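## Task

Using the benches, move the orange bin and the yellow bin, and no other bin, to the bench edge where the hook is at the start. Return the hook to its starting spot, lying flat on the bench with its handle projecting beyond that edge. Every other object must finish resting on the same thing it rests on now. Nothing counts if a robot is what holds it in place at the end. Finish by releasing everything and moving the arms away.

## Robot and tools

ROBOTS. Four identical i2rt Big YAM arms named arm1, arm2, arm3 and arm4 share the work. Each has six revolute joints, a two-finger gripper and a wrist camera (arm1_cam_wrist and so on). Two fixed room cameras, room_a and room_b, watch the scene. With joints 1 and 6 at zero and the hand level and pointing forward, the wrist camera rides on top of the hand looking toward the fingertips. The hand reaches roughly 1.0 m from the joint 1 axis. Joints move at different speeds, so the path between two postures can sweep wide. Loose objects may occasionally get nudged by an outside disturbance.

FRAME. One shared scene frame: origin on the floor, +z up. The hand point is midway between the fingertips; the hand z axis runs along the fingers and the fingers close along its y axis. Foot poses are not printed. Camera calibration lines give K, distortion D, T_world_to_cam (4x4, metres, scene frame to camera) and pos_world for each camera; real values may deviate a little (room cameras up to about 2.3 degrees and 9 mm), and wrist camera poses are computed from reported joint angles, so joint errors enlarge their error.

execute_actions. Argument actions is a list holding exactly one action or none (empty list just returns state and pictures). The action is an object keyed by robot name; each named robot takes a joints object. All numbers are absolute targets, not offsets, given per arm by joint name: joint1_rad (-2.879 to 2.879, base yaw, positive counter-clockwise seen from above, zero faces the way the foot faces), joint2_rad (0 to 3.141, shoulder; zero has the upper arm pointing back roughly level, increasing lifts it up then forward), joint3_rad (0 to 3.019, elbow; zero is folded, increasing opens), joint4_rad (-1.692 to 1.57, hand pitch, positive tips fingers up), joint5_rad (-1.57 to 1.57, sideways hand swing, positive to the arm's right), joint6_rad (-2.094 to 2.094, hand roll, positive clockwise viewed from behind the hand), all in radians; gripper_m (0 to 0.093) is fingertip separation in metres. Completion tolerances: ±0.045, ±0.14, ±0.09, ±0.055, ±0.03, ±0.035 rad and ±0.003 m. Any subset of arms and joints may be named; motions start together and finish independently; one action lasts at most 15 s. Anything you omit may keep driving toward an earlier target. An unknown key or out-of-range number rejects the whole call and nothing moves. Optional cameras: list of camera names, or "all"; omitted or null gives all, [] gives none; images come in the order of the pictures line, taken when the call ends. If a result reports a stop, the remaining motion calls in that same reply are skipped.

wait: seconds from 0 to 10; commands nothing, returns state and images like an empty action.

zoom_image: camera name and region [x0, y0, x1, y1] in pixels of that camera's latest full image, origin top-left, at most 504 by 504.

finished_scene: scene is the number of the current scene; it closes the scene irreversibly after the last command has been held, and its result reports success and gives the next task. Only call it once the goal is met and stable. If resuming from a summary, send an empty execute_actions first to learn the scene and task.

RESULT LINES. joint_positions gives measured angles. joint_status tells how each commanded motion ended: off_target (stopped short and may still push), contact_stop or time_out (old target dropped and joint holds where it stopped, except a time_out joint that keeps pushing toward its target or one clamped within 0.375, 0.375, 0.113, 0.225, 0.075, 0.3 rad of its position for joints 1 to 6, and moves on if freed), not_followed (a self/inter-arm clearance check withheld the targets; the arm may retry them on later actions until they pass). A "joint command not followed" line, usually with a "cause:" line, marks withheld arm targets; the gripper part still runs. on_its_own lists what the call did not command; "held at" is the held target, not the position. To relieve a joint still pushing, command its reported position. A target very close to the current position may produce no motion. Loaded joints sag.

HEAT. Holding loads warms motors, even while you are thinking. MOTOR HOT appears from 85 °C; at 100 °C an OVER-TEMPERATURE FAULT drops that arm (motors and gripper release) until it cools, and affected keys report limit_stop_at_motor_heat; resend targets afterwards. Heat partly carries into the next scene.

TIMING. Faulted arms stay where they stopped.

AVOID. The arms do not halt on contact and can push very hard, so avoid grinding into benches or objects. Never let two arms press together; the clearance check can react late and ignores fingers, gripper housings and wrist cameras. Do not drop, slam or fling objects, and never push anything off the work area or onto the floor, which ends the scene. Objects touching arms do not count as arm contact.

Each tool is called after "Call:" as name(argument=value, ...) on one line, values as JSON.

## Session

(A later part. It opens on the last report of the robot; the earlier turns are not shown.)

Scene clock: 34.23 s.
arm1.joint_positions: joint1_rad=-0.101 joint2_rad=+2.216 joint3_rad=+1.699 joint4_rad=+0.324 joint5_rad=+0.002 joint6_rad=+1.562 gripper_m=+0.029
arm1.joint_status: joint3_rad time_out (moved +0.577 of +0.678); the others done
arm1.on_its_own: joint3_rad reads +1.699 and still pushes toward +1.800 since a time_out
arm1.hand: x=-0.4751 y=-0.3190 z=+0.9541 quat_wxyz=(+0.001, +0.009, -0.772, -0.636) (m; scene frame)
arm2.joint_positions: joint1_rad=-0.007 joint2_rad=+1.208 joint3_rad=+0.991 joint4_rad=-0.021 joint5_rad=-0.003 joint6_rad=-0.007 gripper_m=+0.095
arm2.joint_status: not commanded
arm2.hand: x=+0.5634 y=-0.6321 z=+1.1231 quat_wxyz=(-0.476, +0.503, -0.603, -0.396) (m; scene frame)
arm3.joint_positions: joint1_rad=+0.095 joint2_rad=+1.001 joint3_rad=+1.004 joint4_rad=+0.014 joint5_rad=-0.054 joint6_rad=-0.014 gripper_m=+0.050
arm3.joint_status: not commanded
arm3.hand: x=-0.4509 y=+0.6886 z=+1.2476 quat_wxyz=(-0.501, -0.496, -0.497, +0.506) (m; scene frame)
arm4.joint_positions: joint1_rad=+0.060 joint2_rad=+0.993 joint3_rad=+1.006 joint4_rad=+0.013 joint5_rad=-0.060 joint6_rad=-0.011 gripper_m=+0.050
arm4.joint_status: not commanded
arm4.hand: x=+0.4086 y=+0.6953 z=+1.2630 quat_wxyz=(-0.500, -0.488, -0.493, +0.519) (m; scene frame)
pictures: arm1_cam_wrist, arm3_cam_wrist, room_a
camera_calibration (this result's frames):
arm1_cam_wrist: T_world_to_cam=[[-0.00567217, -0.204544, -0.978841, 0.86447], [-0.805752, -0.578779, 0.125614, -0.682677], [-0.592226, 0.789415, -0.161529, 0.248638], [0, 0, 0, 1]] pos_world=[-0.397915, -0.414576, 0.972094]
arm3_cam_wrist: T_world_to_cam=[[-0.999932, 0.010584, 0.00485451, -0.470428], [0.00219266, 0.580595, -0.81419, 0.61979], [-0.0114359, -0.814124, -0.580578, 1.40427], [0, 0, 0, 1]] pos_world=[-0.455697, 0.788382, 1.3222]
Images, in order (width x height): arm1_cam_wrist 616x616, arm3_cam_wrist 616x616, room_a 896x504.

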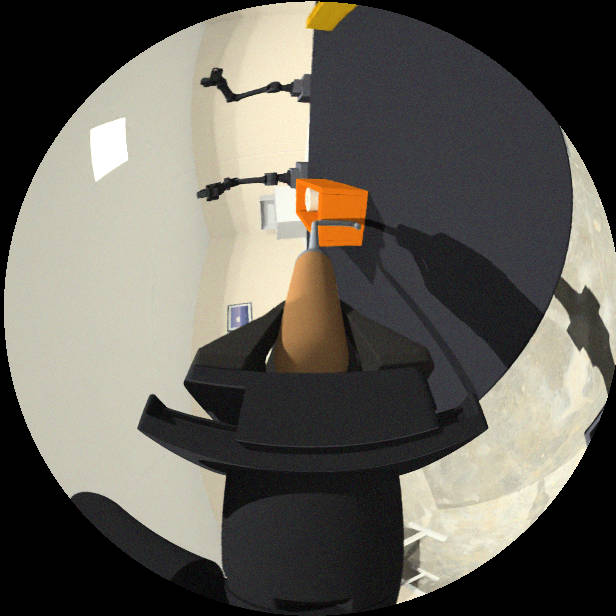

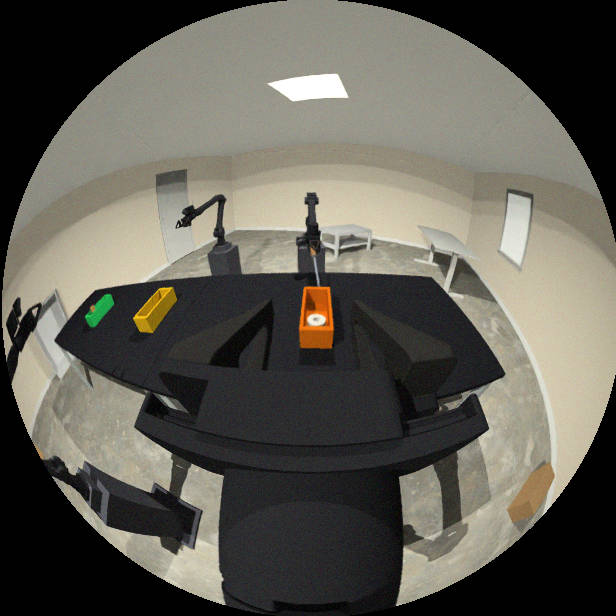

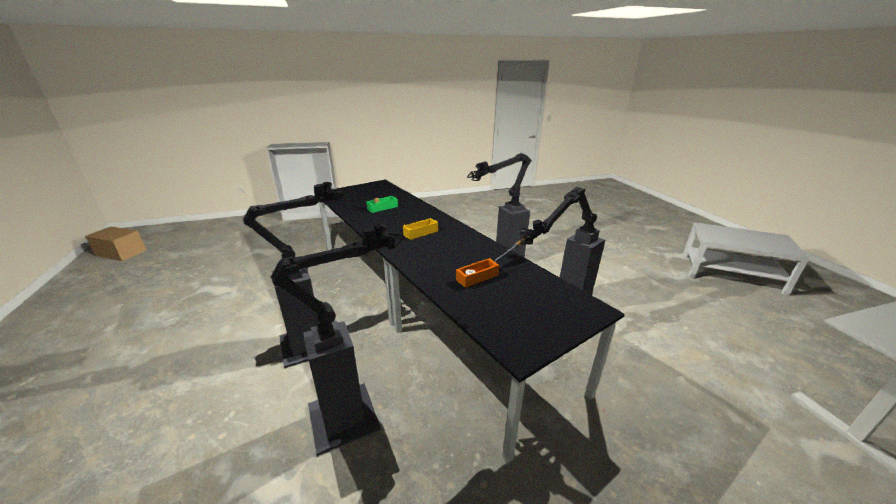

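Call:
execute_actions(actions=[{"arm1":{"joints":{"joint1_rad":-0.125,"joint2_rad":2.02}}}], cameras=[])

Call:
execute_actions(actions=[{"arm1":{"joints":{"joint2_rad":2.15,"joint3_rad":2.16,"joint4_rad":0.1}}}], cameras=["room_a","arm1_cam_wrist"])

Scene clock: 35.87 s.
arm1.joint_positions: joint1_rad=-0.116 joint2_rad=+2.053 joint3_rad=+1.722 joint4_rad=+0.317 joint5_rad=+0.001 joint6_rad=+1.562 gripper_m=+0.029
arm1.joint_status: all done
arm1.hand: x=-0.4618 y=-0.3312 z=+1.1048 quat_wxyz=(-0.004, +0.003, -0.712, -0.702) (m; scene frame)
arm2.joint_positions: joint1_rad=-0.007 joint2_rad=+1.208 joint3_rad=+0.991 joint4_rad=-0.021 joint5_rad=-0.003 joint6_rad=-0.007 gripper_m=+0.095
arm2.joint_status: not commanded
arm2.hand: x=+0.5634 y=-0.6321 z=+1.1231 quat_wxyz=(-0.476, +0.503, -0.603, -0.396) (m; scene frame)
arm3.joint_positions: joint1_rad=+0.095 joint2_rad=+1.001 joint3_rad=+1.004 joint4_rad=+0.014 joint5_rad=-0.054 joint6_rad=-0.014 gripper_m=+0.050
arm3.joint_status: not commanded
arm3.hand: x=-0.4509 y=+0.6886 z=+1.2476 quat_wxyz=(-0.501, -0.496, -0.497, +0.506) (m; scene frame)
arm4.joint_positions: joint1_rad=+0.060 joint2_rad=+0.993 joint3_rad=+1.006 joint4_rad=+0.013 joint5_rad=-0.060 joint6_rad=-0.011 gripper_m=+0.050
arm4.joint_status: not commanded
arm4.hand: x=+0.4086 y=+0.6953 z=+1.2630 quat_wxyz=(-0.500, -0.488, -0.493, +0.519) (m; scene frame)
pictures: none
No camera images: the call's "cameras" was empty. Leave "cameras" out to get every camera's image.

Scene clock: 38.20 s.
arm1.joint_positions: joint1_rad=-0.116 joint2_rad=+2.206 joint3_rad=+2.062 joint4_rad=+0.071 joint5_rad=+0.001 joint6_rad=+1.562 gripper_m=+0.029
arm1.joint_status: joint3_rad time_out (moved +0.340 of +0.438); the others done
arm1.on_its_own: joint3_rad reads +2.062 and still pushes toward +2.160 since a time_out
arm1.hand: x=-0.4619 y=-0.2715 z=+1.1202 quat_wxyz=(-0.003, +0.003, -0.732, -0.681) (m; scene frame)
arm2.joint_positions: joint1_rad=-0.007 joint2_rad=+1.208 joint3_rad=+0.991 joint4_rad=-0.021 joint5_rad=-0.003 joint6_rad=-0.007 gripper_m=+0.095
arm2.joint_status: not commanded
arm2.hand: x=+0.5634 y=-0.6321 z=+1.1231 quat_wxyz=(-0.476, +0.503, -0.603, -0.396) (m; scene frame)
arm3.joint_positions: joint1_rad=+0.095 joint2_rad=+1.001 joint3_rad=+1.004 joint4_rad=+0.014 joint5_rad=-0.054 joint6_rad=-0.014 gripper_m=+0.050
arm3.joint_status: not commanded
arm3.hand: x=-0.4509 y=+0.6886 z=+1.2476 quat_wxyz=(-0.501, -0.496, -0.497, +0.506) (m; scene frame)
arm4.joint_positions: joint1_rad=+0.060 joint2_rad=+0.993 joint3_rad=+1.006 joint4_rad=+0.013 joint5_rad=-0.060 joint6_rad=-0.011 gripper_m=+0.050
arm4.joint_status: not commanded
arm4.hand: x=+0.4086 y=+0.6953 z=+1.2630 quat_wxyz=(-0.500, -0.488, -0.493, +0.519) (m; scene frame)
pictures: arm1_cam_wrist, room_a
camera_calibration (this result's frames):
arm1_cam_wrist: T_world_to_cam=[[-0.00885428, -0.0852406, -0.996321, 1.0874], [-0.814246, -0.577747, 0.0566656, -0.591824], [-0.580452, 0.811752, -0.0642913, 0.148468], [0, 0, 0, 1]] pos_world=[-0.386083, -0.369754, 1.12648]
Images, in order (width x height): arm1_cam_wrist 616x616, room_a 896x504.

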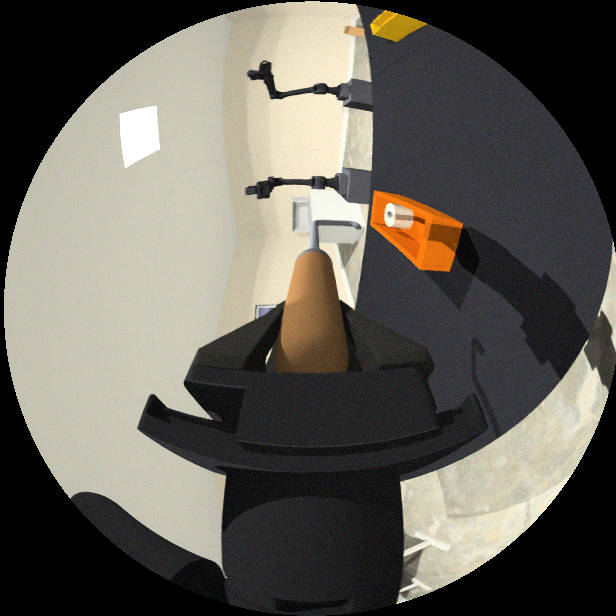

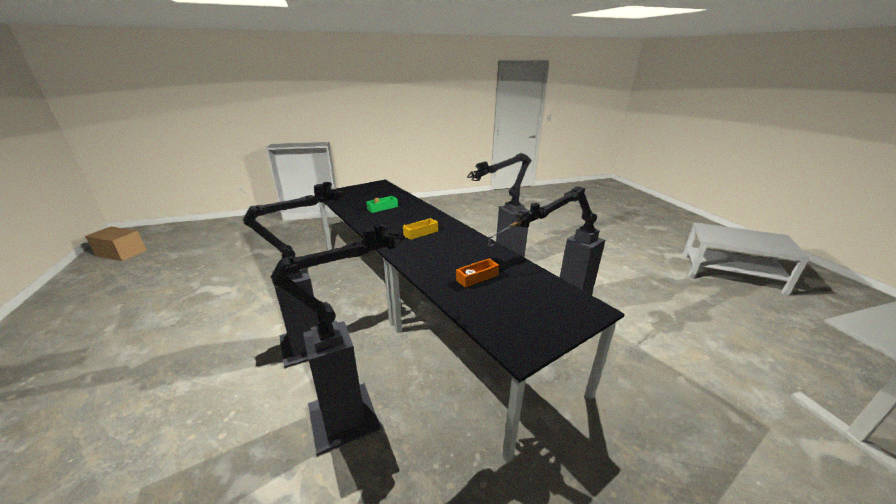

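Call:
execute_actions(actions=[{"arm1":{"joints":{"joint2_rad":2.32,"joint4_rad":0.31}}}], cameras=[])

Call:
execute_actions(actions=[{"arm1":{"joints":{"joint2_rad":2.4}}}], cameras=["arm3_cam_wrist","arm1_cam_wrist"])

Scene clock: 40.57 s.
arm1.joint_positions: joint1_rad=-0.116 joint2_rad=+2.393 joint3_rad=+2.077 joint4_rad=+0.247 joint5_rad=+0.001 joint6_rad=+1.562 gripper_m=+0.029
arm1.joint_status: joint4_rad time_out (moved +0.176 of +0.239); the others done
arm1.on_its_own: joint4_rad reads +0.247 and still pushes toward +0.310 since a time_out
arm1.hand: x=-0.4618 y=-0.2421 z=+1.0014 quat_wxyz=(-0.003, +0.003, -0.731, -0.683) (m; scene frame)
arm2.joint_positions: joint1_rad=-0.007 joint2_rad=+1.208 joint3_rad=+0.991 joint4_rad=-0.021 joint5_rad=-0.003 joint6_rad=-0.007 gripper_m=+0.095
arm2.joint_status: not commanded
arm2.hand: x=+0.5634 y=-0.6321 z=+1.1231 quat_wxyz=(-0.476, +0.503, -0.603, -0.396) (m; scene frame)
arm3.joint_positions: joint1_rad=+0.095 joint2_rad=+1.001 joint3_rad=+1.004 joint4_rad=+0.014 joint5_rad=-0.054 joint6_rad=-0.014 gripper_m=+0.050
arm3.joint_status: not commanded
arm3.hand: x=-0.4509 y=+0.6886 z=+1.2476 quat_wxyz=(-0.501, -0.496, -0.497, +0.506) (m; scene frame)
arm4.joint_positions: joint1_rad=+0.060 joint2_rad=+0.993 joint3_rad=+1.006 joint4_rad=+0.013 joint5_rad=-0.060 joint6_rad=-0.011 gripper_m=+0.050
arm4.joint_status: not commanded
arm4.hand: x=+0.4086 y=+0.6953 z=+1.2630 quat_wxyz=(-0.500, -0.488, -0.493, +0.519) (m; scene frame)
pictures: none
No camera images: the call's "cameras" was empty. Leave "cameras" out to get every camera's image.

not run: a stop came earlier in this reply.

Call:
execute_actions(actions=[{"arm1":{"joints":{"joint2_rad":2.39}}}], cameras=["arm3_cam_wrist","arm1_cam_wrist"])

Scene clock: 41.70 s.
arm1.joint_positions: joint1_rad=-0.116 joint2_rad=+2.432 joint3_rad=+2.077 joint4_rad=+0.250 joint5_rad=+0.001 joint6_rad=+1.562 gripper_m=+0.029
arm1.joint_status: all done
arm1.on_its_own: joint4_rad reads +0.250 and still pushes toward +0.310 since a time_out
arm1.hand: x=-0.4618 y=-0.2399 z=+0.9658 quat_wxyz=(-0.003, +0.003, -0.743, -0.669) (m; scene frame)
arm2.joint_positions: joint1_rad=-0.007 joint2_rad=+1.208 joint3_rad=+0.991 joint4_rad=-0.021 joint5_rad=-0.003 joint6_rad=-0.007 gripper_m=+0.095
arm2.joint_status: not commanded
arm2.hand: x=+0.5634 y=-0.6321 z=+1.1231 quat_wxyz=(-0.476, +0.503, -0.603, -0.396) (m; scene frame)
arm3.joint_positions: joint1_rad=+0.095 joint2_rad=+1.001 joint3_rad=+1.004 joint4_rad=+0.014 joint5_rad=-0.054 joint6_rad=-0.014 gripper_m=+0.050
arm3.joint_status: not commanded
arm3.hand: x=-0.4509 y=+0.6886 z=+1.2476 quat_wxyz=(-0.501, -0.496, -0.497, +0.506) (m; scene frame)
arm4.joint_positions: joint1_rad=+0.060 joint2_rad=+0.993 joint3_rad=+1.006 joint4_rad=+0.013 joint5_rad=-0.060 joint6_rad=-0.011 gripper_m=+0.050
arm4.joint_status: not commanded
arm4.hand: x=+0.4086 y=+0.6953 z=+1.2630 quat_wxyz=(-0.500, -0.488, -0.493, +0.519) (m; scene frame)
pictures: arm1_cam_wrist, arm3_cam_wrist
camera_calibration (this result's frames):
arm1_cam_wrist: T_world_to_cam=[[-0.00883829, -0.11636, -0.993168, 0.925685], [-0.814251, -0.575687, 0.0746937, -0.5817], [-0.580445, 0.809348, -0.0896579, 0.136793], [0, 0, 0, 1]] pos_world=[-0.386068, -0.337878, 0.975074]
arm3_cam_wrist: T_world_to_cam=[[-0.999932, 0.010584, 0.00485451, -0.470428], [0.00219266, 0.580595, -0.81419, 0.61979], [-0.0114359, -0.814124, -0.580578, 1.40427], [0, 0, 0, 1]] pos_world=[-0.455697, 0.788382, 1.3222]
Images, in order (width x height): arm1_cam_wrist 616x616, arm3_cam_wrist 616x616.

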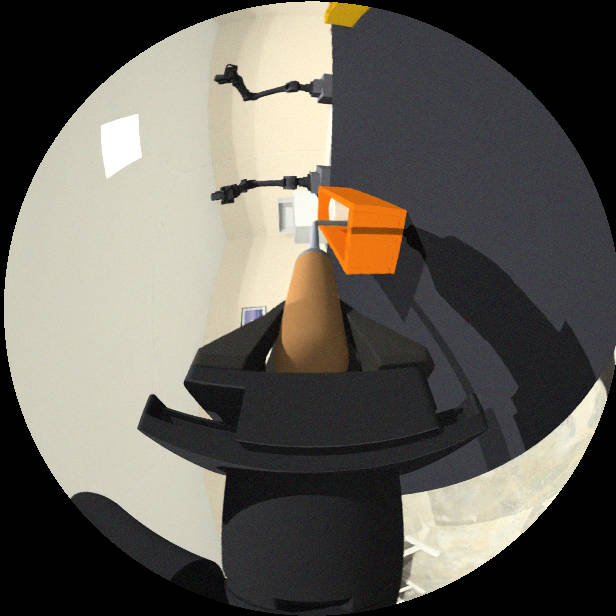

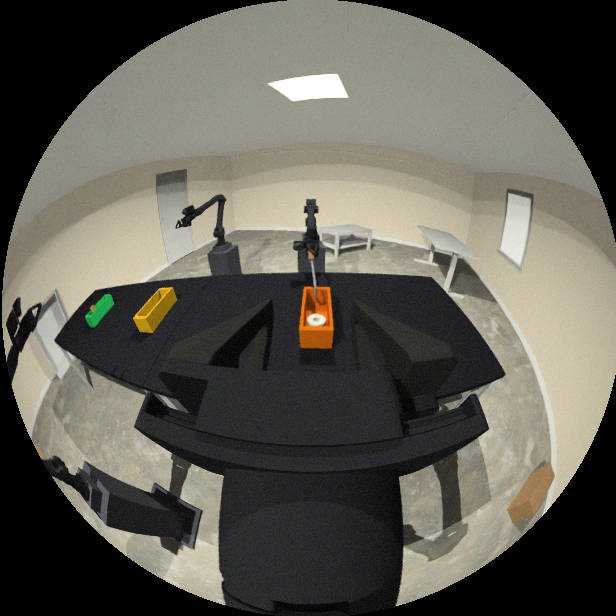

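Call:
execute_actions(actions=[{"arm1":{"joints":{"joint2_rad":2.31,"joint3_rad":1.89,"joint4_rad":0.42}}}], cameras=[])

Call:
execute_actions(actions=[{"arm1":{"joints":{"joint2_rad":2.17,"joint3_rad":1.59,"joint4_rad":0.56}}}], cameras=["arm1_cam_wrist"])

Scene clock: 43.07 s.
arm1.joint_positions: joint1_rad=-0.116 joint2_rad=+2.355 joint3_rad=+1.874 joint4_rad=+0.374 joint5_rad=+0.001 joint6_rad=+1.562 gripper_m=+0.029
arm1.joint_status: all done
arm1.hand: x=-0.4618 y=-0.2755 z=+0.9461 quat_wxyz=(-0.003, +0.003, -0.744, -0.669) (m; scene frame)
arm2.joint_positions: joint1_rad=-0.007 joint2_rad=+1.208 joint3_rad=+0.991 joint4_rad=-0.021 joint5_rad=-0.003 joint6_rad=-0.007 gripper_m=+0.095
arm2.joint_status: not commanded
arm2.hand: x=+0.5634 y=-0.6321 z=+1.1231 quat_wxyz=(-0.476, +0.503, -0.603, -0.396) (m; scene frame)
arm3.joint_positions: joint1_rad=+0.095 joint2_rad=+1.001 joint3_rad=+1.004 joint4_rad=+0.014 joint5_rad=-0.054 joint6_rad=-0.014 gripper_m=+0.050
arm3.joint_status: not commanded
arm3.hand: x=-0.4509 y=+0.6886 z=+1.2476 quat_wxyz=(-0.501, -0.496, -0.497, +0.506) (m; scene frame)
arm4.joint_positions: joint1_rad=+0.060 joint2_rad=+0.993 joint3_rad=+1.006 joint4_rad=+0.013 joint5_rad=-0.060 joint6_rad=-0.011 gripper_m=+0.050
arm4.joint_status: not commanded
arm4.hand: x=+0.4086 y=+0.6953 z=+1.2630 quat_wxyz=(-0.500, -0.488, -0.493, +0.519) (m; scene frame)
pictures: none
No camera images: the call's "cameras" was empty. Leave "cameras" out to get every camera's image.

Scene clock: 44.13 s.
arm1.joint_positions: joint1_rad=-0.116 joint2_rad=+2.220 joint3_rad=+1.579 joint4_rad=+0.506 joint5_rad=+0.001 joint6_rad=+1.562 gripper_m=+0.029
arm1.joint_status: all done
arm1.hand: x=-0.4618 y=-0.3412 z=+0.9276 quat_wxyz=(-0.003, +0.003, -0.753, -0.658) (m; scene frame)
arm2.joint_positions: joint1_rad=-0.007 joint2_rad=+1.208 joint3_rad=+0.991 joint4_rad=-0.021 joint5_rad=-0.003 joint6_rad=-0.007 gripper_m=+0.095
arm2.joint_status: not commanded
arm2.hand: x=+0.5634 y=-0.6321 z=+1.1231 quat_wxyz=(-0.476, +0.503, -0.603, -0.396) (m; scene frame)
arm3.joint_positions: joint1_rad=+0.095 joint2_rad=+1.001 joint3_rad=+1.004 joint4_rad=+0.014 joint5_rad=-0.054 joint6_rad=-0.014 gripper_m=+0.050
arm3.joint_status: not commanded
arm3.hand: x=-0.4509 y=+0.6886 z=+1.2476 quat_wxyz=(-0.501, -0.496, -0.497, +0.506) (m; scene frame)
arm4.joint_positions: joint1_rad=+0.060 joint2_rad=+0.993 joint3_rad=+1.006 joint4_rad=+0.013 joint5_rad=-0.060 joint6_rad=-0.011 gripper_m=+0.050
arm4.joint_status: not commanded
arm4.hand: x=+0.4086 y=+0.6953 z=+1.2630 quat_wxyz=(-0.500, -0.488, -0.493, +0.519) (m; scene frame)
pictures: arm1_cam_wrist
camera_calibration (this result's frames):
arm1_cam_wrist: T_world_to_cam=[[-0.00920437, -0.146609, -0.989152, 0.861824], [-0.814251, -0.573093, 0.0925192, -0.652772], [-0.58044, 0.806269, -0.114102, 0.237029], [0, 0, 0, 1]] pos_world=[-0.386007, -0.438857, 0.939914]
Images, in order (width x height): arm1_cam_wrist 616x616.

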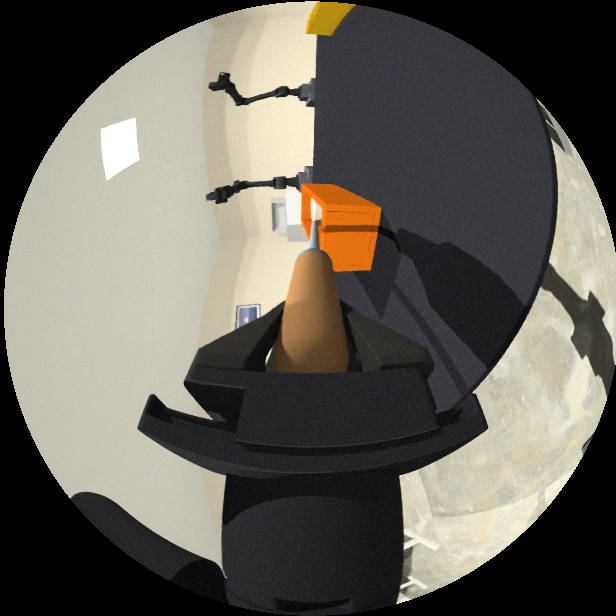

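Call:
execute_actions(actions=[{"arm1":{"joints":{"joint2_rad":2.03,"joint3_rad":1.31,"joint4_rad":0.68}}}], cameras=[])

Call:
execute_actions(actions=[{"arm1":{"joints":{"joint2_rad":1.89,"joint3_rad":1.05,"joint4_rad":0.79}}}], cameras=[])

Call:
execute_actions(actions=[{"arm1":{"joints":{"joint2_rad":1.74,"joint3_rad":0.78,"joint4_rad":0.91}}}], cameras=["arm1_cam_wrist","room_b"])

Scene clock: 46.77 s.
arm1.joint_positions: joint1_rad=-0.116 joint2_rad=+2.075 joint3_rad=+1.302 joint4_rad=+0.625 joint5_rad=+0.001 joint6_rad=+1.562 gripper_m=+0.029
arm1.joint_status: joint4_rad time_out (moved +0.119 of +0.174); the others done
arm1.on_its_own: joint4_rad reads +0.625 and still pushes toward +0.680 since a time_out
arm1.hand: x=-0.4617 y=-0.4151 z=+0.9240 quat_wxyz=(-0.003, +0.003, -0.758, -0.653) (m; scene frame)
arm2.joint_positions: joint1_rad=-0.007 joint2_rad=+1.208 joint3_rad=+0.991 joint4_rad=-0.021 joint5_rad=-0.003 joint6_rad=-0.007 gripper_m=+0.095
arm2.joint_status: not commanded
arm2.hand: x=+0.5634 y=-0.6321 z=+1.1231 quat_wxyz=(-0.476, +0.503, -0.603, -0.396) (m; scene frame)
arm3.joint_positions: joint1_rad=+0.095 joint2_rad=+1.001 joint3_rad=+1.004 joint4_rad=+0.014 joint5_rad=-0.054 joint6_rad=-0.014 gripper_m=+0.050
arm3.joint_status: not commanded
arm3.hand: x=-0.4509 y=+0.6886 z=+1.2476 quat_wxyz=(-0.501, -0.496, -0.497, +0.506) (m; scene frame)
arm4.joint_positions: joint1_rad=+0.060 joint2_rad=+0.993 joint3_rad=+1.006 joint4_rad=+0.013 joint5_rad=-0.060 joint6_rad=-0.011 gripper_m=+0.050
arm4.joint_status: not commanded
arm4.hand: x=+0.4086 y=+0.6953 z=+1.2630 quat_wxyz=(-0.500, -0.488, -0.493, +0.519) (m; scene frame)
pictures: none
No camera images: the call's "cameras" was empty. Leave "cameras" out to get every camera's image.

not run: a stop came earlier in this reply.

not run: a stop came earlier in this reply.

Call:
execute_actions(actions=[{"arm1":{"joints":{"joint2_rad":1.87,"joint3_rad":1.0,"joint4_rad":0.8}}}], cameras=[])

Call:
execute_actions(actions=[{"arm1":{"joints":{"joint2_rad":1.73,"joint3_rad":0.75,"joint4_rad":0.91}}}], cameras=["arm1_cam_wrist","room_b"])

Scene clock: 48.10 s.
arm1.joint_positions: joint1_rad=-0.116 joint2_rad=+1.902 joint3_rad=+0.990 joint4_rad=+0.748 joint5_rad=+0.001 joint6_rad=+1.562 gripper_m=+0.029
arm1.joint_status: all done
arm1.hand: x=-0.4617 y=-0.5104 z=+0.9219 quat_wxyz=(-0.003, +0.003, -0.763, -0.647) (m; scene frame)
arm2.joint_positions: joint1_rad=-0.007 joint2_rad=+1.208 joint3_rad=+0.991 joint4_rad=-0.021 joint5_rad=-0.003 joint6_rad=-0.007 gripper_m=+0.095
arm2.joint_status: not commanded
arm2.hand: x=+0.5634 y=-0.6321 z=+1.1231 quat_wxyz=(-0.476, +0.503, -0.603, -0.396) (m; scene frame)
arm3.joint_positions: joint1_rad=+0.095 joint2_rad=+1.001 joint3_rad=+1.004 joint4_rad=+0.014 joint5_rad=-0.054 joint6_rad=-0.014 gripper_m=+0.050
arm3.joint_status: not commanded
arm3.hand: x=-0.4509 y=+0.6886 z=+1.2476 quat_wxyz=(-0.501, -0.496, -0.497, +0.506) (m; scene frame)
arm4.joint_positions: joint1_rad=+0.060 joint2_rad=+0.993 joint3_rad=+1.006 joint4_rad=+0.013 joint5_rad=-0.060 joint6_rad=-0.011 gripper_m=+0.050
arm4.joint_status: not commanded
arm4.hand: x=+0.4086 y=+0.6953 z=+1.2630 quat_wxyz=(-0.500, -0.488, -0.493, +0.519) (m; scene frame)
pictures: none
No camera images: the call's "cameras" was empty. Leave "cameras" out to get every camera's image.

Scene clock: 50.23 s.
arm1.joint_positions: joint1_rad=-0.116 joint2_rad=+1.764 joint3_rad=+0.742 joint4_rad=+0.852 joint5_rad=+0.001 joint6_rad=+1.562 gripper_m=+0.029
arm1.joint_status: joint4_rad time_out (moved +0.105 of +0.162); the others done
arm1.on_its_own: joint4_rad reads +0.852 and still pushes toward +0.910 since a time_out
arm1.hand: x=-0.4616 y=-0.5930 z=+0.9199 quat_wxyz=(-0.003, +0.003, -0.764, -0.645) (m; scene frame)
arm2.joint_positions: joint1_rad=-0.007 joint2_rad=+1.208 joint3_rad=+0.991 joint4_rad=-0.021 joint5_rad=-0.003 joint6_rad=-0.007 gripper_m=+0.095
arm2.joint_status: not commanded
arm2.hand: x=+0.5634 y=-0.6321 z=+1.1231 quat_wxyz=(-0.476, +0.503, -0.603, -0.396) (m; scene frame)
arm3.joint_positions: joint1_rad=+0.095 joint2_rad=+1.001 joint3_rad=+1.004 joint4_rad=+0.014 joint5_rad=-0.054 joint6_rad=-0.014 gripper_m=+0.050
arm3.joint_status: not commanded
arm3.hand: x=-0.4509 y=+0.6886 z=+1.2476 quat_wxyz=(-0.501, -0.496, -0.497, +0.506) (m; scene frame)
arm4.joint_positions: joint1_rad=+0.060 joint2_rad=+0.993 joint3_rad=+1.006 joint4_rad=+0.013 joint5_rad=-0.060 joint6_rad=-0.011 gripper_m=+0.050
arm4.joint_status: not commanded
arm4.hand: x=+0.4086 y=+0.6953 z=+1.2630 quat_wxyz=(-0.500, -0.488, -0.493, +0.519) (m; scene frame)
pictures: arm1_cam_wrist, room_b
camera_calibration (this result's frames):
arm1_cam_wrist: T_world_to_cam=[[-0.00918743, -0.180477, -0.983536, 0.792018], [-0.814257, -0.569574, 0.112122, -0.812208], [-0.580432, 0.801881, -0.141721, 0.462067], [0, 0, 0, 1]] pos_world=[-0.385871, -0.690194, 0.935529]
Images, in order (width x height): arm1_cam_wrist 616x616, room_b 896x504.

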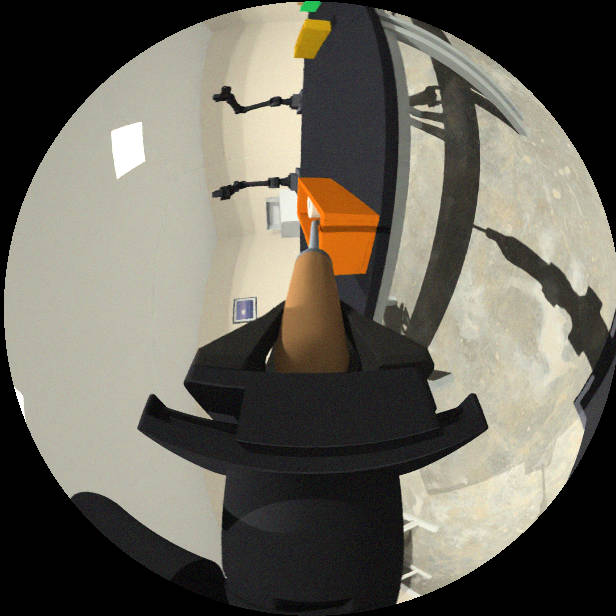

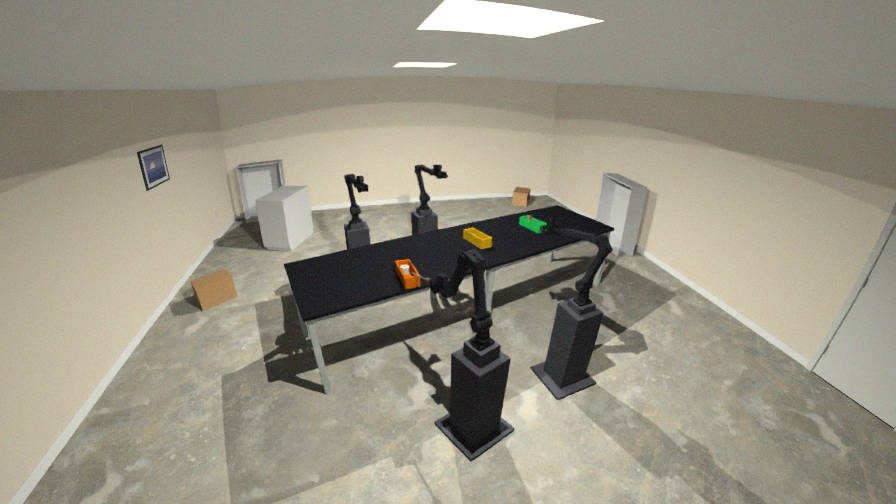

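Call:
execute_actions(actions=[{"arm1":{"joints":{"joint2_rad":1.69,"joint3_rad":0.70}}}], cameras=[])

Call:
execute_actions(actions=[{"arm1":{"joints":{"joint3_rad":0.9}}}], cameras=[])

Call:
execute_actions(actions=[{"arm1":{"joints":{"joint2_rad":1.5,"joint4_rad":0.7}}}], cameras=["arm1_cam_wrist","room_b"])

Scene clock: 51.10 s.
arm1.joint_positions: joint1_rad=-0.116 joint2_rad=+1.732 joint3_rad=+0.694 joint4_rad=+0.858 joint5_rad=+0.001 joint6_rad=+1.562 gripper_m=+0.029
arm1.joint_status: all done
arm1.hand: x=-0.4616 y=-0.6104 z=+0.9181 quat_wxyz=(-0.003, +0.003, -0.768, -0.641) (m; scene frame)
arm2.joint_positions: joint1_rad=-0.007 joint2_rad=+1.208 joint3_rad=+0.991 joint4_rad=-0.021 joint5_rad=-0.003 joint6_rad=-0.007 gripper_m=+0.095
arm2.joint_status: not commanded
arm2.hand: x=+0.5634 y=-0.6321 z=+1.1231 quat_wxyz=(-0.476, +0.503, -0.603, -0.396) (m; scene frame)
arm3.joint_positions: joint1_rad=+0.095 joint2_rad=+1.001 joint3_rad=+1.004 joint4_rad=+0.014 joint5_rad=-0.054 joint6_rad=-0.014 gripper_m=+0.050
arm3.joint_status: not commanded
arm3.hand: x=-0.4509 y=+0.6886 z=+1.2476 quat_wxyz=(-0.501, -0.496, -0.497, +0.506) (m; scene frame)
arm4.joint_positions: joint1_rad=+0.060 joint2_rad=+0.993 joint3_rad=+1.006 joint4_rad=+0.013 joint5_rad=-0.060 joint6_rad=-0.011 gripper_m=+0.050
arm4.joint_status: not commanded
arm4.hand: x=+0.4086 y=+0.6953 z=+1.2630 quat_wxyz=(-0.500, -0.488, -0.493, +0.519) (m; scene frame)
pictures: none
No camera images: the call's "cameras" was empty. Leave "cameras" out to get every camera's image.

Scene clock: 52.17 s.
arm1.joint_positions: joint1_rad=-0.116 joint2_rad=+1.726 joint3_rad=+0.846 joint4_rad=+0.860 joint5_rad=+0.001 joint6_rad=+1.562 gripper_m=+0.029
arm1.joint_status: all done
arm1.hand: x=-0.4617 y=-0.5593 z=+0.9927 quat_wxyz=(-0.003, +0.003, -0.714, -0.700) (m; scene frame)
arm2.joint_positions: joint1_rad=-0.007 joint2_rad=+1.208 joint3_rad=+0.991 joint4_rad=-0.021 joint5_rad=-0.003 joint6_rad=-0.007 gripper_m=+0.095
arm2.joint_status: not commanded
arm2.hand: x=+0.5634 y=-0.6321 z=+1.1231 quat_wxyz=(-0.476, +0.503, -0.603, -0.396) (m; scene frame)
arm3.joint_positions: joint1_rad=+0.095 joint2_rad=+1.001 joint3_rad=+1.004 joint4_rad=+0.014 joint5_rad=-0.054 joint6_rad=-0.014 gripper_m=+0.050
arm3.joint_status: not commanded
arm3.hand: x=-0.4509 y=+0.6886 z=+1.2476 quat_wxyz=(-0.501, -0.496, -0.497, +0.506) (m; scene frame)
arm4.joint_positions: joint1_rad=+0.060 joint2_rad=+0.993 joint3_rad=+1.006 joint4_rad=+0.013 joint5_rad=-0.060 joint6_rad=-0.011 gripper_m=+0.050
arm4.joint_status: not commanded
arm4.hand: x=+0.4086 y=+0.6953 z=+1.2630 quat_wxyz=(-0.500, -0.488, -0.493, +0.519) (m; scene frame)
pictures: none
No camera images: the call's "cameras" was empty. Leave "cameras" out to get every camera's image.

Scene clock: 53.33 s.
arm1.joint_positions: joint1_rad=-0.116 joint2_rad=+1.523 joint3_rad=+0.846 joint4_rad=+0.679 joint5_rad=+0.001 joint6_rad=+1.562 gripper_m=+0.029
arm1.joint_status: all done
arm1.hand: x=-0.4617 y=-0.5809 z=+1.0713 quat_wxyz=(-0.003, +0.003, -0.706, -0.708) (m; scene frame)
arm2.joint_positions: joint1_rad=-0.007 joint2_rad=+1.208 joint3_rad=+0.991 joint4_rad=-0.021 joint5_rad=-0.003 joint6_rad=-0.007 gripper_m=+0.095
arm2.joint_status: not commanded
arm2.hand: x=+0.5634 y=-0.6321 z=+1.1231 quat_wxyz=(-0.476, +0.503, -0.603, -0.396) (m; scene frame)
arm3.joint_positions: joint1_rad=+0.095 joint2_rad=+1.001 joint3_rad=+1.004 joint4_rad=+0.014 joint5_rad=-0.054 joint6_rad=-0.014 gripper_m=+0.050
arm3.joint_status: not commanded
arm3.hand: x=-0.4509 y=+0.6886 z=+1.2476 quat_wxyz=(-0.501, -0.496, -0.497, +0.506) (m; scene frame)
arm4.joint_positions: joint1_rad=+0.060 joint2_rad=+0.993 joint3_rad=+1.006 joint4_rad=+0.013 joint5_rad=-0.060 joint6_rad=-0.011 gripper_m=+0.050
arm4.joint_status: not commanded
arm4.hand: x=+0.4086 y=+0.6953 z=+1.2630 quat_wxyz=(-0.500, -0.488, -0.493, +0.519) (m; scene frame)
pictures: arm1_cam_wrist, room_b
camera_calibration (this result's frames):
arm1_cam_wrist: T_world_to_cam=[[-0.00927515, -0.0101961, -0.999905, 1.05956], [-0.81423, -0.580386, 0.013471, -0.722902], [-0.580468, 0.814278, -0.00291879, 0.332275], [0, 0, 0, 1]] pos_world=[-0.385906, -0.679323, 1.07016]
Images, in order (width x height): arm1_cam_wrist 616x616, room_b 896x504.

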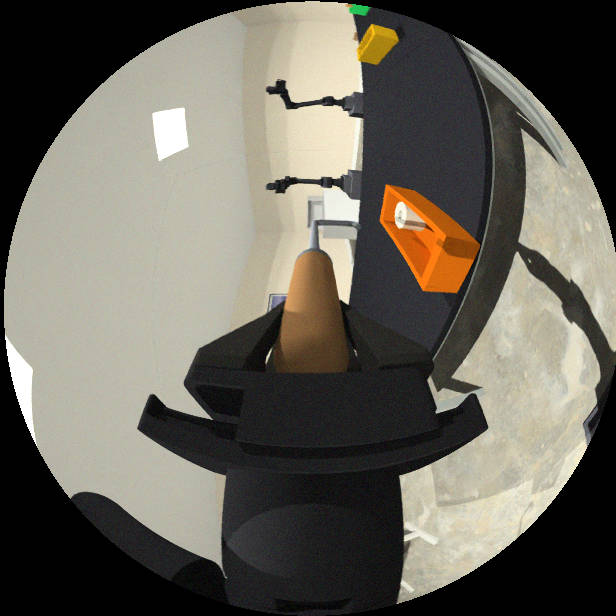

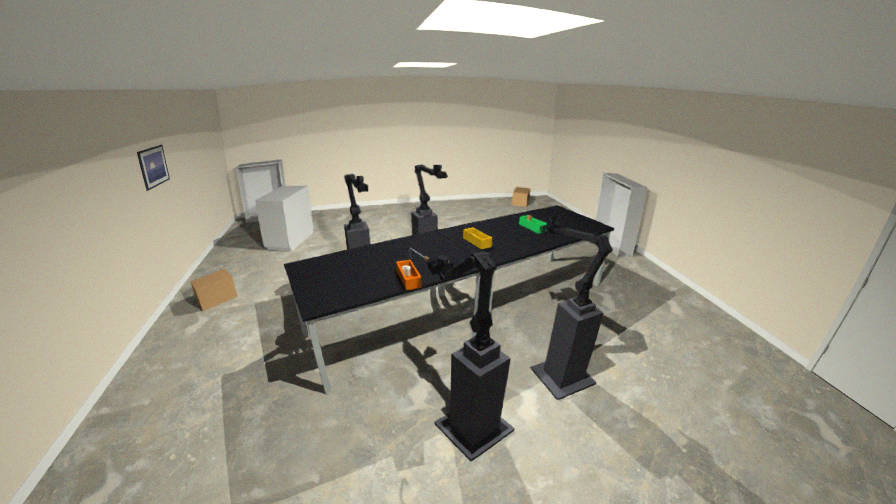

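Call:
execute_actions(actions=[{"arm1":{"joints":{"joint1_rad":-0.35,"joint2_rad":1.7,"joint3_rad":1.2,"joint4_rad":0.56}}}], cameras=[])

Call:
execute_actions(actions=[{"arm1":{"joints":{"joint1_rad":-0.6,"joint2_rad":1.93,"joint3_rad":1.44}}}], cameras=[])

Call:
execute_actions(actions=[{"arm1":{"joints":{"joint2_rad":2.04}}}], cameras=["arm1_cam_wrist"])

Scene clock: 54.93 s.
arm1.joint_positions: joint1_rad=-0.356 joint2_rad=+1.753 joint3_rad=+1.111 joint4_rad=+0.532 joint5_rad=+0.001 joint6_rad=+1.562 gripper_m=+0.029
arm1.joint_status: all done
arm1.hand: x=-0.2939 y=-0.5085 z=+1.0331 quat_wxyz=(-0.083, -0.086, -0.740, -0.662) (m; scene frame)
arm2.joint_positions: joint1_rad=-0.007 joint2_rad=+1.208 joint3_rad=+0.991 joint4_rad=-0.021 joint5_rad=-0.003 joint6_rad=-0.007 gripper_m=+0.095
arm2.joint_status: not commanded
arm2.hand: x=+0.5634 y=-0.6321 z=+1.1231 quat_wxyz=(-0.476, +0.503, -0.603, -0.396) (m; scene frame)
arm3.joint_positions: joint1_rad=+0.095 joint2_rad=+1.001 joint3_rad=+1.004 joint4_rad=+0.014 joint5_rad=-0.054 joint6_rad=-0.014 gripper_m=+0.050
arm3.joint_status: not commanded
arm3.hand: x=-0.4509 y=+0.6886 z=+1.2476 quat_wxyz=(-0.501, -0.496, -0.497, +0.506) (m; scene frame)
arm4.joint_positions: joint1_rad=+0.060 joint2_rad=+0.993 joint3_rad=+1.006 joint4_rad=+0.013 joint5_rad=-0.060 joint6_rad=-0.011 gripper_m=+0.050
arm4.joint_status: not commanded
arm4.hand: x=+0.4086 y=+0.6953 z=+1.2630 quat_wxyz=(-0.500, -0.488, -0.493, +0.519) (m; scene frame)
pictures: none
No camera images: the call's "cameras" was empty. Leave "cameras" out to get every camera's image.

Scene clock: 56.33 s.
arm1.joint_positions: joint1_rad=-0.597 joint2_rad=+1.978 joint3_rad=+1.356 joint4_rad=+0.531 joint5_rad=-0.001 joint6_rad=+1.562 gripper_m=+0.029
arm1.joint_status: all done
arm1.hand: x=-0.0970 y=-0.4958 z=+1.0048 quat_wxyz=(-0.163, -0.172, -0.718, -0.655) (m; scene frame)
arm2.joint_positions: joint1_rad=-0.007 joint2_rad=+1.208 joint3_rad=+0.991 joint4_rad=-0.021 joint5_rad=-0.003 joint6_rad=-0.007 gripper_m=+0.095
arm2.joint_status: not commanded
arm2.hand: x=+0.5634 y=-0.6321 z=+1.1231 quat_wxyz=(-0.476, +0.503, -0.603, -0.396) (m; scene frame)
arm3.joint_positions: joint1_rad=+0.095 joint2_rad=+1.001 joint3_rad=+1.004 joint4_rad=+0.014 joint5_rad=-0.054 joint6_rad=-0.014 gripper_m=+0.050
arm3.joint_status: not commanded
arm3.hand: x=-0.4509 y=+0.6886 z=+1.2476 quat_wxyz=(-0.501, -0.496, -0.497, +0.506) (m; scene frame)
arm4.joint_positions: joint1_rad=+0.060 joint2_rad=+0.993 joint3_rad=+1.006 joint4_rad=+0.013 joint5_rad=-0.060 joint6_rad=-0.011 gripper_m=+0.050
arm4.joint_status: not commanded
arm4.hand: x=+0.4086 y=+0.6953 z=+1.2630 quat_wxyz=(-0.500, -0.488, -0.493, +0.519) (m; scene frame)
pictures: none
No camera images: the call's "cameras" was empty. Leave "cameras" out to get every camera's image.

Scene clock: 57.37 s.
arm1.joint_positions: joint1_rad=-0.597 joint2_rad=+2.089 joint3_rad=+1.363 joint4_rad=+0.531 joint5_rad=-0.001 joint6_rad=+1.563 gripper_m=+0.029
arm1.joint_status: all done
arm1.hand: x=-0.0943 y=-0.4907 z=+0.9226 quat_wxyz=(-0.153, -0.180, -0.751, -0.616) (m; scene frame)
arm2.joint_positions: joint1_rad=-0.007 joint2_rad=+1.208 joint3_rad=+0.991 joint4_rad=-0.021 joint5_rad=-0.003 joint6_rad=-0.007 gripper_m=+0.095
arm2.joint_status: not commanded
arm2.hand: x=+0.5634 y=-0.6321 z=+1.1231 quat_wxyz=(-0.476, +0.503, -0.603, -0.396) (m; scene frame)
arm3.joint_positions: joint1_rad=+0.095 joint2_rad=+1.001 joint3_rad=+1.004 joint4_rad=+0.014 joint5_rad=-0.054 joint6_rad=-0.014 gripper_m=+0.050
arm3.joint_status: not commanded
arm3.hand: x=-0.4509 y=+0.6886 z=+1.2476 quat_wxyz=(-0.501, -0.496, -0.497, +0.506) (m; scene frame)
arm4.joint_positions: joint1_rad=+0.060 joint2_rad=+0.993 joint3_rad=+1.006 joint4_rad=+0.013 joint5_rad=-0.060 joint6_rad=-0.011 gripper_m=+0.050
arm4.joint_status: not commanded
arm4.hand: x=+0.4086 y=+0.6953 z=+1.2630 quat_wxyz=(-0.500, -0.488, -0.493, +0.519) (m; scene frame)
pictures: arm1_cam_wrist
camera_calibration (this result's frames):
arm1_cam_wrist: T_world_to_cam=[[-0.103842, -0.178061, -0.978525, 0.804122], [-0.983523, -0.128001, 0.127665, -0.268759], [-0.147985, 0.975659, -0.161835, 0.738177], [0, 0, 0, 1]] pos_world=[-0.0715895, -0.611427, 0.940627]
Images, in order (width x height): arm1_cam_wrist 616x616.

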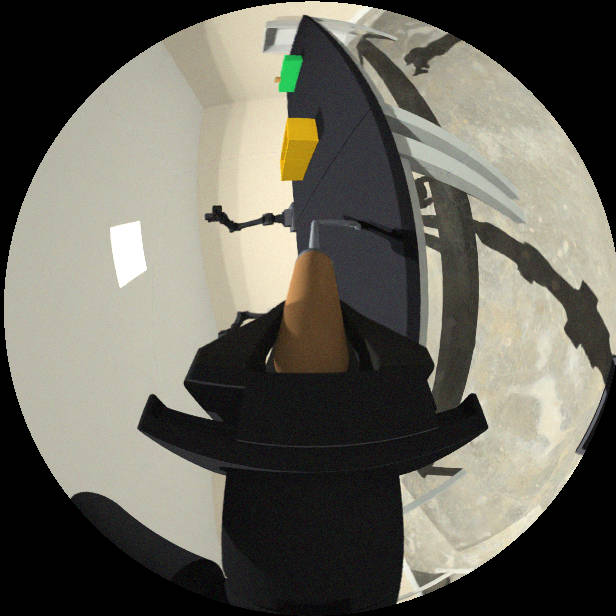

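Touching. Unroll, then move back.

Call:
execute_actions(actions=[{"arm1":{"joints":{"joint6_rad":0.8,"joint4_rad":0.49}}}], cameras=[])

Call:
execute_actions(actions=[{"arm1":{"joints":{"joint6_rad":0,"joint4_rad":0.4}}}], cameras=["arm1_cam_wrist"])

Call:
execute_actions(actions=[{"arm1":{"joints":{"joint1_rad":-0.72,"joint2_rad":2.3,"joint3_rad":1.75,"joint4_rad":0.55,"joint5_rad":-0.5}}}], cameras=[])

Call:
execute_actions(actions=[{"arm1":{"joints":{"joint1_rad":-0.82,"joint2_rad":2.57,"joint3_rad":2.08,"joint4_rad":0.65,"joint5_rad":-0.83}}}], cameras=["arm1_cam_wrist","arm2_cam_wrist"])

Scene clock: 59.43 s.
arm1.joint_positions: joint1_rad=-0.597 joint2_rad=+2.081 joint3_rad=+1.370 joint4_rad=+0.474 joint5_rad=-0.001 joint6_rad=+0.813 gripper_m=+0.029
arm1.joint_status: all done
arm1.hand: x=-0.0947 y=-0.4914 z=+0.9190 quat_wxyz=(-0.359, +0.109, -0.778, -0.504) (m; scene frame)
arm2.joint_positions: joint1_rad=-0.007 joint2_rad=+1.208 joint3_rad=+0.991 joint4_rad=-0.021 joint5_rad=-0.003 joint6_rad=-0.007 gripper_m=+0.095
arm2.joint_status: not commanded
arm2.hand: x=+0.5634 y=-0.6321 z=+1.1231 quat_wxyz=(-0.476, +0.503, -0.603, -0.396) (m; scene frame)
arm3.joint_positions: joint1_rad=+0.095 joint2_rad=+1.001 joint3_rad=+1.004 joint4_rad=+0.014 joint5_rad=-0.054 joint6_rad=-0.014 gripper_m=+0.050
arm3.joint_status: not commanded
arm3.hand: x=-0.4509 y=+0.6886 z=+1.2476 quat_wxyz=(-0.501, -0.496, -0.497, +0.506) (m; scene frame)
arm4.joint_positions: joint1_rad=+0.060 joint2_rad=+0.993 joint3_rad=+1.006 joint4_rad=+0.013 joint5_rad=-0.060 joint6_rad=-0.011 gripper_m=+0.050
arm4.joint_status: not commanded
arm4.hand: x=+0.4086 y=+0.6953 z=+1.2630 quat_wxyz=(-0.500, -0.488, -0.493, +0.519) (m; scene frame)
pictures: none
No camera images: the call's "cameras" was empty. Leave "cameras" out to get every camera's image.

Scene clock: 61.17 s.
arm1.joint_positions: joint1_rad=-0.597 joint2_rad=+2.072 joint3_rad=+1.378 joint4_rad=+0.384 joint5_rad=-0.001 joint6_rad=+0.014 gripper_m=+0.029
arm1.joint_status: all done
arm1.hand: x=-0.0964 y=-0.4945 z=+0.9084 quat_wxyz=(-0.501, +0.414, -0.694, -0.310) (m; scene frame)
arm2.joint_positions: joint1_rad=-0.007 joint2_rad=+1.208 joint3_rad=+0.991 joint4_rad=-0.021 joint5_rad=-0.003 joint6_rad=-0.007 gripper_m=+0.095
arm2.joint_status: not commanded
arm2.hand: x=+0.5634 y=-0.6321 z=+1.1231 quat_wxyz=(-0.476, +0.503, -0.603, -0.396) (m; scene frame)
arm3.joint_positions: joint1_rad=+0.095 joint2_rad=+1.001 joint3_rad=+1.004 joint4_rad=+0.014 joint5_rad=-0.054 joint6_rad=-0.014 gripper_m=+0.050
arm3.joint_status: not commanded
arm3.hand: x=-0.4509 y=+0.6886 z=+1.2476 quat_wxyz=(-0.501, -0.496, -0.497, +0.506) (m; scene frame)
arm4.joint_positions: joint1_rad=+0.060 joint2_rad=+0.993 joint3_rad=+1.006 joint4_rad=+0.013 joint5_rad=-0.060 joint6_rad=-0.011 gripper_m=+0.050
arm4.joint_status: not commanded
arm4.hand: x=+0.4086 y=+0.6953 z=+1.2630 quat_wxyz=(-0.500, -0.488, -0.493, +0.519) (m; scene frame)
pictures: arm1_cam_wrist
camera_calibration (this result's frames):
arm1_cam_wrist: T_world_to_cam=[[0.876882, -0.479932, -0.0272423, -0.129523], [-0.399435, -0.695933, -0.596765, 0.164092], [0.267448, 0.534174, -0.801953, 1.14256], [0, 0, 0, 1]] pos_world=[-0.126455, -0.558291, 1.01067]
Images, in order (width x height): arm1_cam_wrist 616x616.

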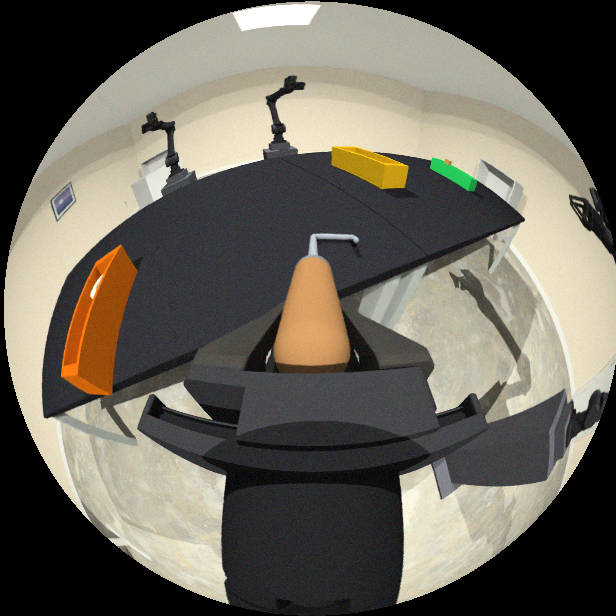

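Scene clock: 62.43 s.
arm1.joint_positions: joint1_rad=-0.724 joint2_rad=+2.332 joint3_rad=+1.668 joint4_rad=+0.509 joint5_rad=-0.496 joint6_rad=+0.004 gripper_m=+0.029
arm1.joint_status: all done
arm1.hand: x=-0.0403 y=-0.4470 z=+0.8859 quat_wxyz=(-0.472, +0.481, -0.579, -0.458) (m; scene frame)
arm2.joint_positions: joint1_rad=-0.007 joint2_rad=+1.208 joint3_rad=+0.991 joint4_rad=-0.021 joint5_rad=-0.003 joint6_rad=-0.007 gripper_m=+0.095
arm2.joint_status: not commanded
arm2.hand: x=+0.5634 y=-0.6321 z=+1.1231 quat_wxyz=(-0.476, +0.503, -0.603, -0.396) (m; scene frame)
arm3.joint_positions: joint1_rad=+0.095 joint2_rad=+1.001 joint3_rad=+1.004 joint4_rad=+0.014 joint5_rad=-0.054 joint6_rad=-0.014 gripper_m=+0.050
arm3.joint_status: not commanded
arm3.hand: x=-0.4509 y=+0.6886 z=+1.2476 quat_wxyz=(-0.501, -0.496, -0.497, +0.506) (m; scene frame)
arm4.joint_positions: joint1_rad=+0.060 joint2_rad=+0.993 joint3_rad=+1.006 joint4_rad=+0.013 joint5_rad=-0.060 joint6_rad=-0.011 gripper_m=+0.050
arm4.joint_status: not commanded
arm4.hand: x=+0.4086 y=+0.6953 z=+1.2630 quat_wxyz=(-0.500, -0.488, -0.493, +0.519) (m; scene frame)
pictures: none
No camera images: the call's "cameras" was empty. Leave "cameras" out to get every camera's image.

Scene clock: 63.53 s.
arm1.joint_positions: joint1_rad=-0.831 joint2_rad=+2.593 joint3_rad=+2.006 joint4_rad=+0.621 joint5_rad=-0.827 joint6_rad=+0.004 gripper_m=+0.029
arm1.joint_status: all done
arm1.hand: x=+0.0254 y=-0.4421 z=+0.8631 quat_wxyz=(-0.482, +0.526, -0.460, -0.528) (m; scene frame)
arm2.joint_positions: joint1_rad=-0.007 joint2_rad=+1.208 joint3_rad=+0.991 joint4_rad=-0.021 joint5_rad=-0.003 joint6_rad=-0.007 gripper_m=+0.095
arm2.joint_status: not commanded
arm2.hand: x=+0.5634 y=-0.6321 z=+1.1231 quat_wxyz=(-0.476, +0.503, -0.603, -0.396) (m; scene frame)
arm3.joint_positions: joint1_rad=+0.095 joint2_rad=+1.001 joint3_rad=+1.004 joint4_rad=+0.014 joint5_rad=-0.054 joint6_rad=-0.014 gripper_m=+0.050
arm3.joint_status: not commanded
arm3.hand: x=-0.4509 y=+0.6886 z=+1.2476 quat_wxyz=(-0.501, -0.496, -0.497, +0.506) (m; scene frame)
arm4.joint_positions: joint1_rad=+0.060 joint2_rad=+0.993 joint3_rad=+1.006 joint4_rad=+0.013 joint5_rad=-0.060 joint6_rad=-0.011 gripper_m=+0.050
arm4.joint_status: not commanded
arm4.hand: x=+0.4086 y=+0.6953 z=+1.2630 quat_wxyz=(-0.500, -0.488, -0.493, +0.519) (m; scene frame)
pictures: arm1_cam_wrist, arm2_cam_wrist
camera_calibration (this result's frames):
arm1_cam_wrist: T_world_to_cam=[[0.995033, 0.0994928, 0.00328687, 0.0143702], [0.0585911, -0.55864, -0.827338, 0.470239], [-0.080478, 0.823421, -0.561695, 0.974976], [0, 0, 0, 1]] pos_world=[0.0366136, -0.541552, 0.936638]
arm2_cam_wrist: T_world_to_cam=[[0.985615, -0.168949, 0.0043576, -0.668678], [-0.12625, -0.753171, -0.645596, 0.325397], [0.112355, 0.635759, -0.763666, 1.31858], [0, 0, 0, 1]] pos_world=[0.551992, -0.706192, 1.21994]
Images, in order (width x height): arm1_cam_wrist 616x616, arm2_cam_wrist 616x616.

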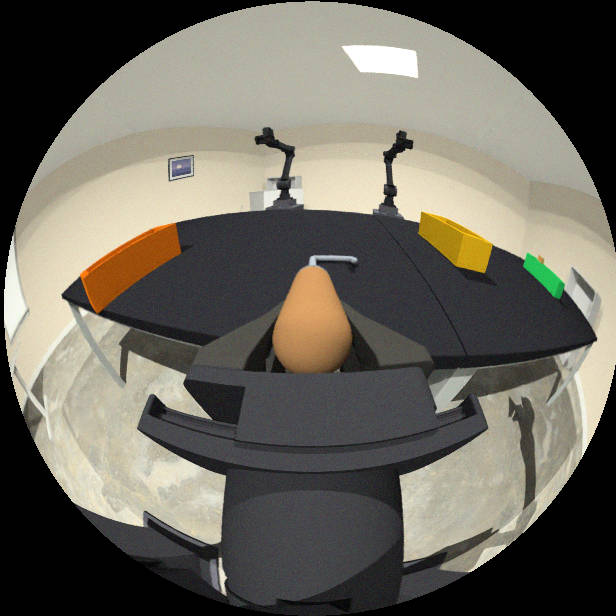

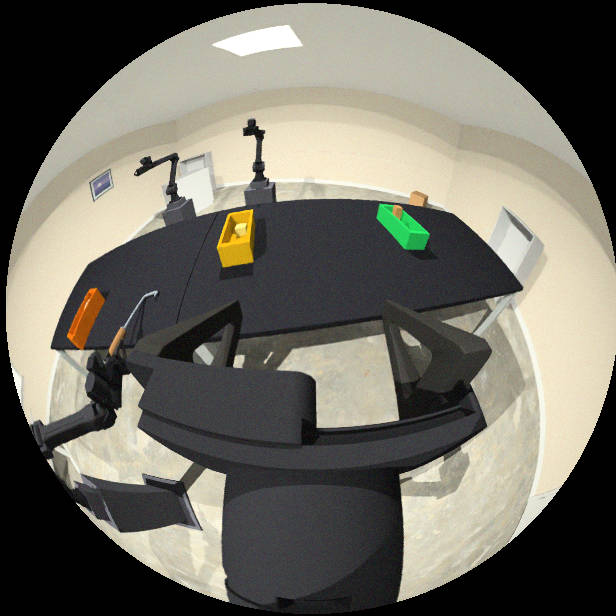

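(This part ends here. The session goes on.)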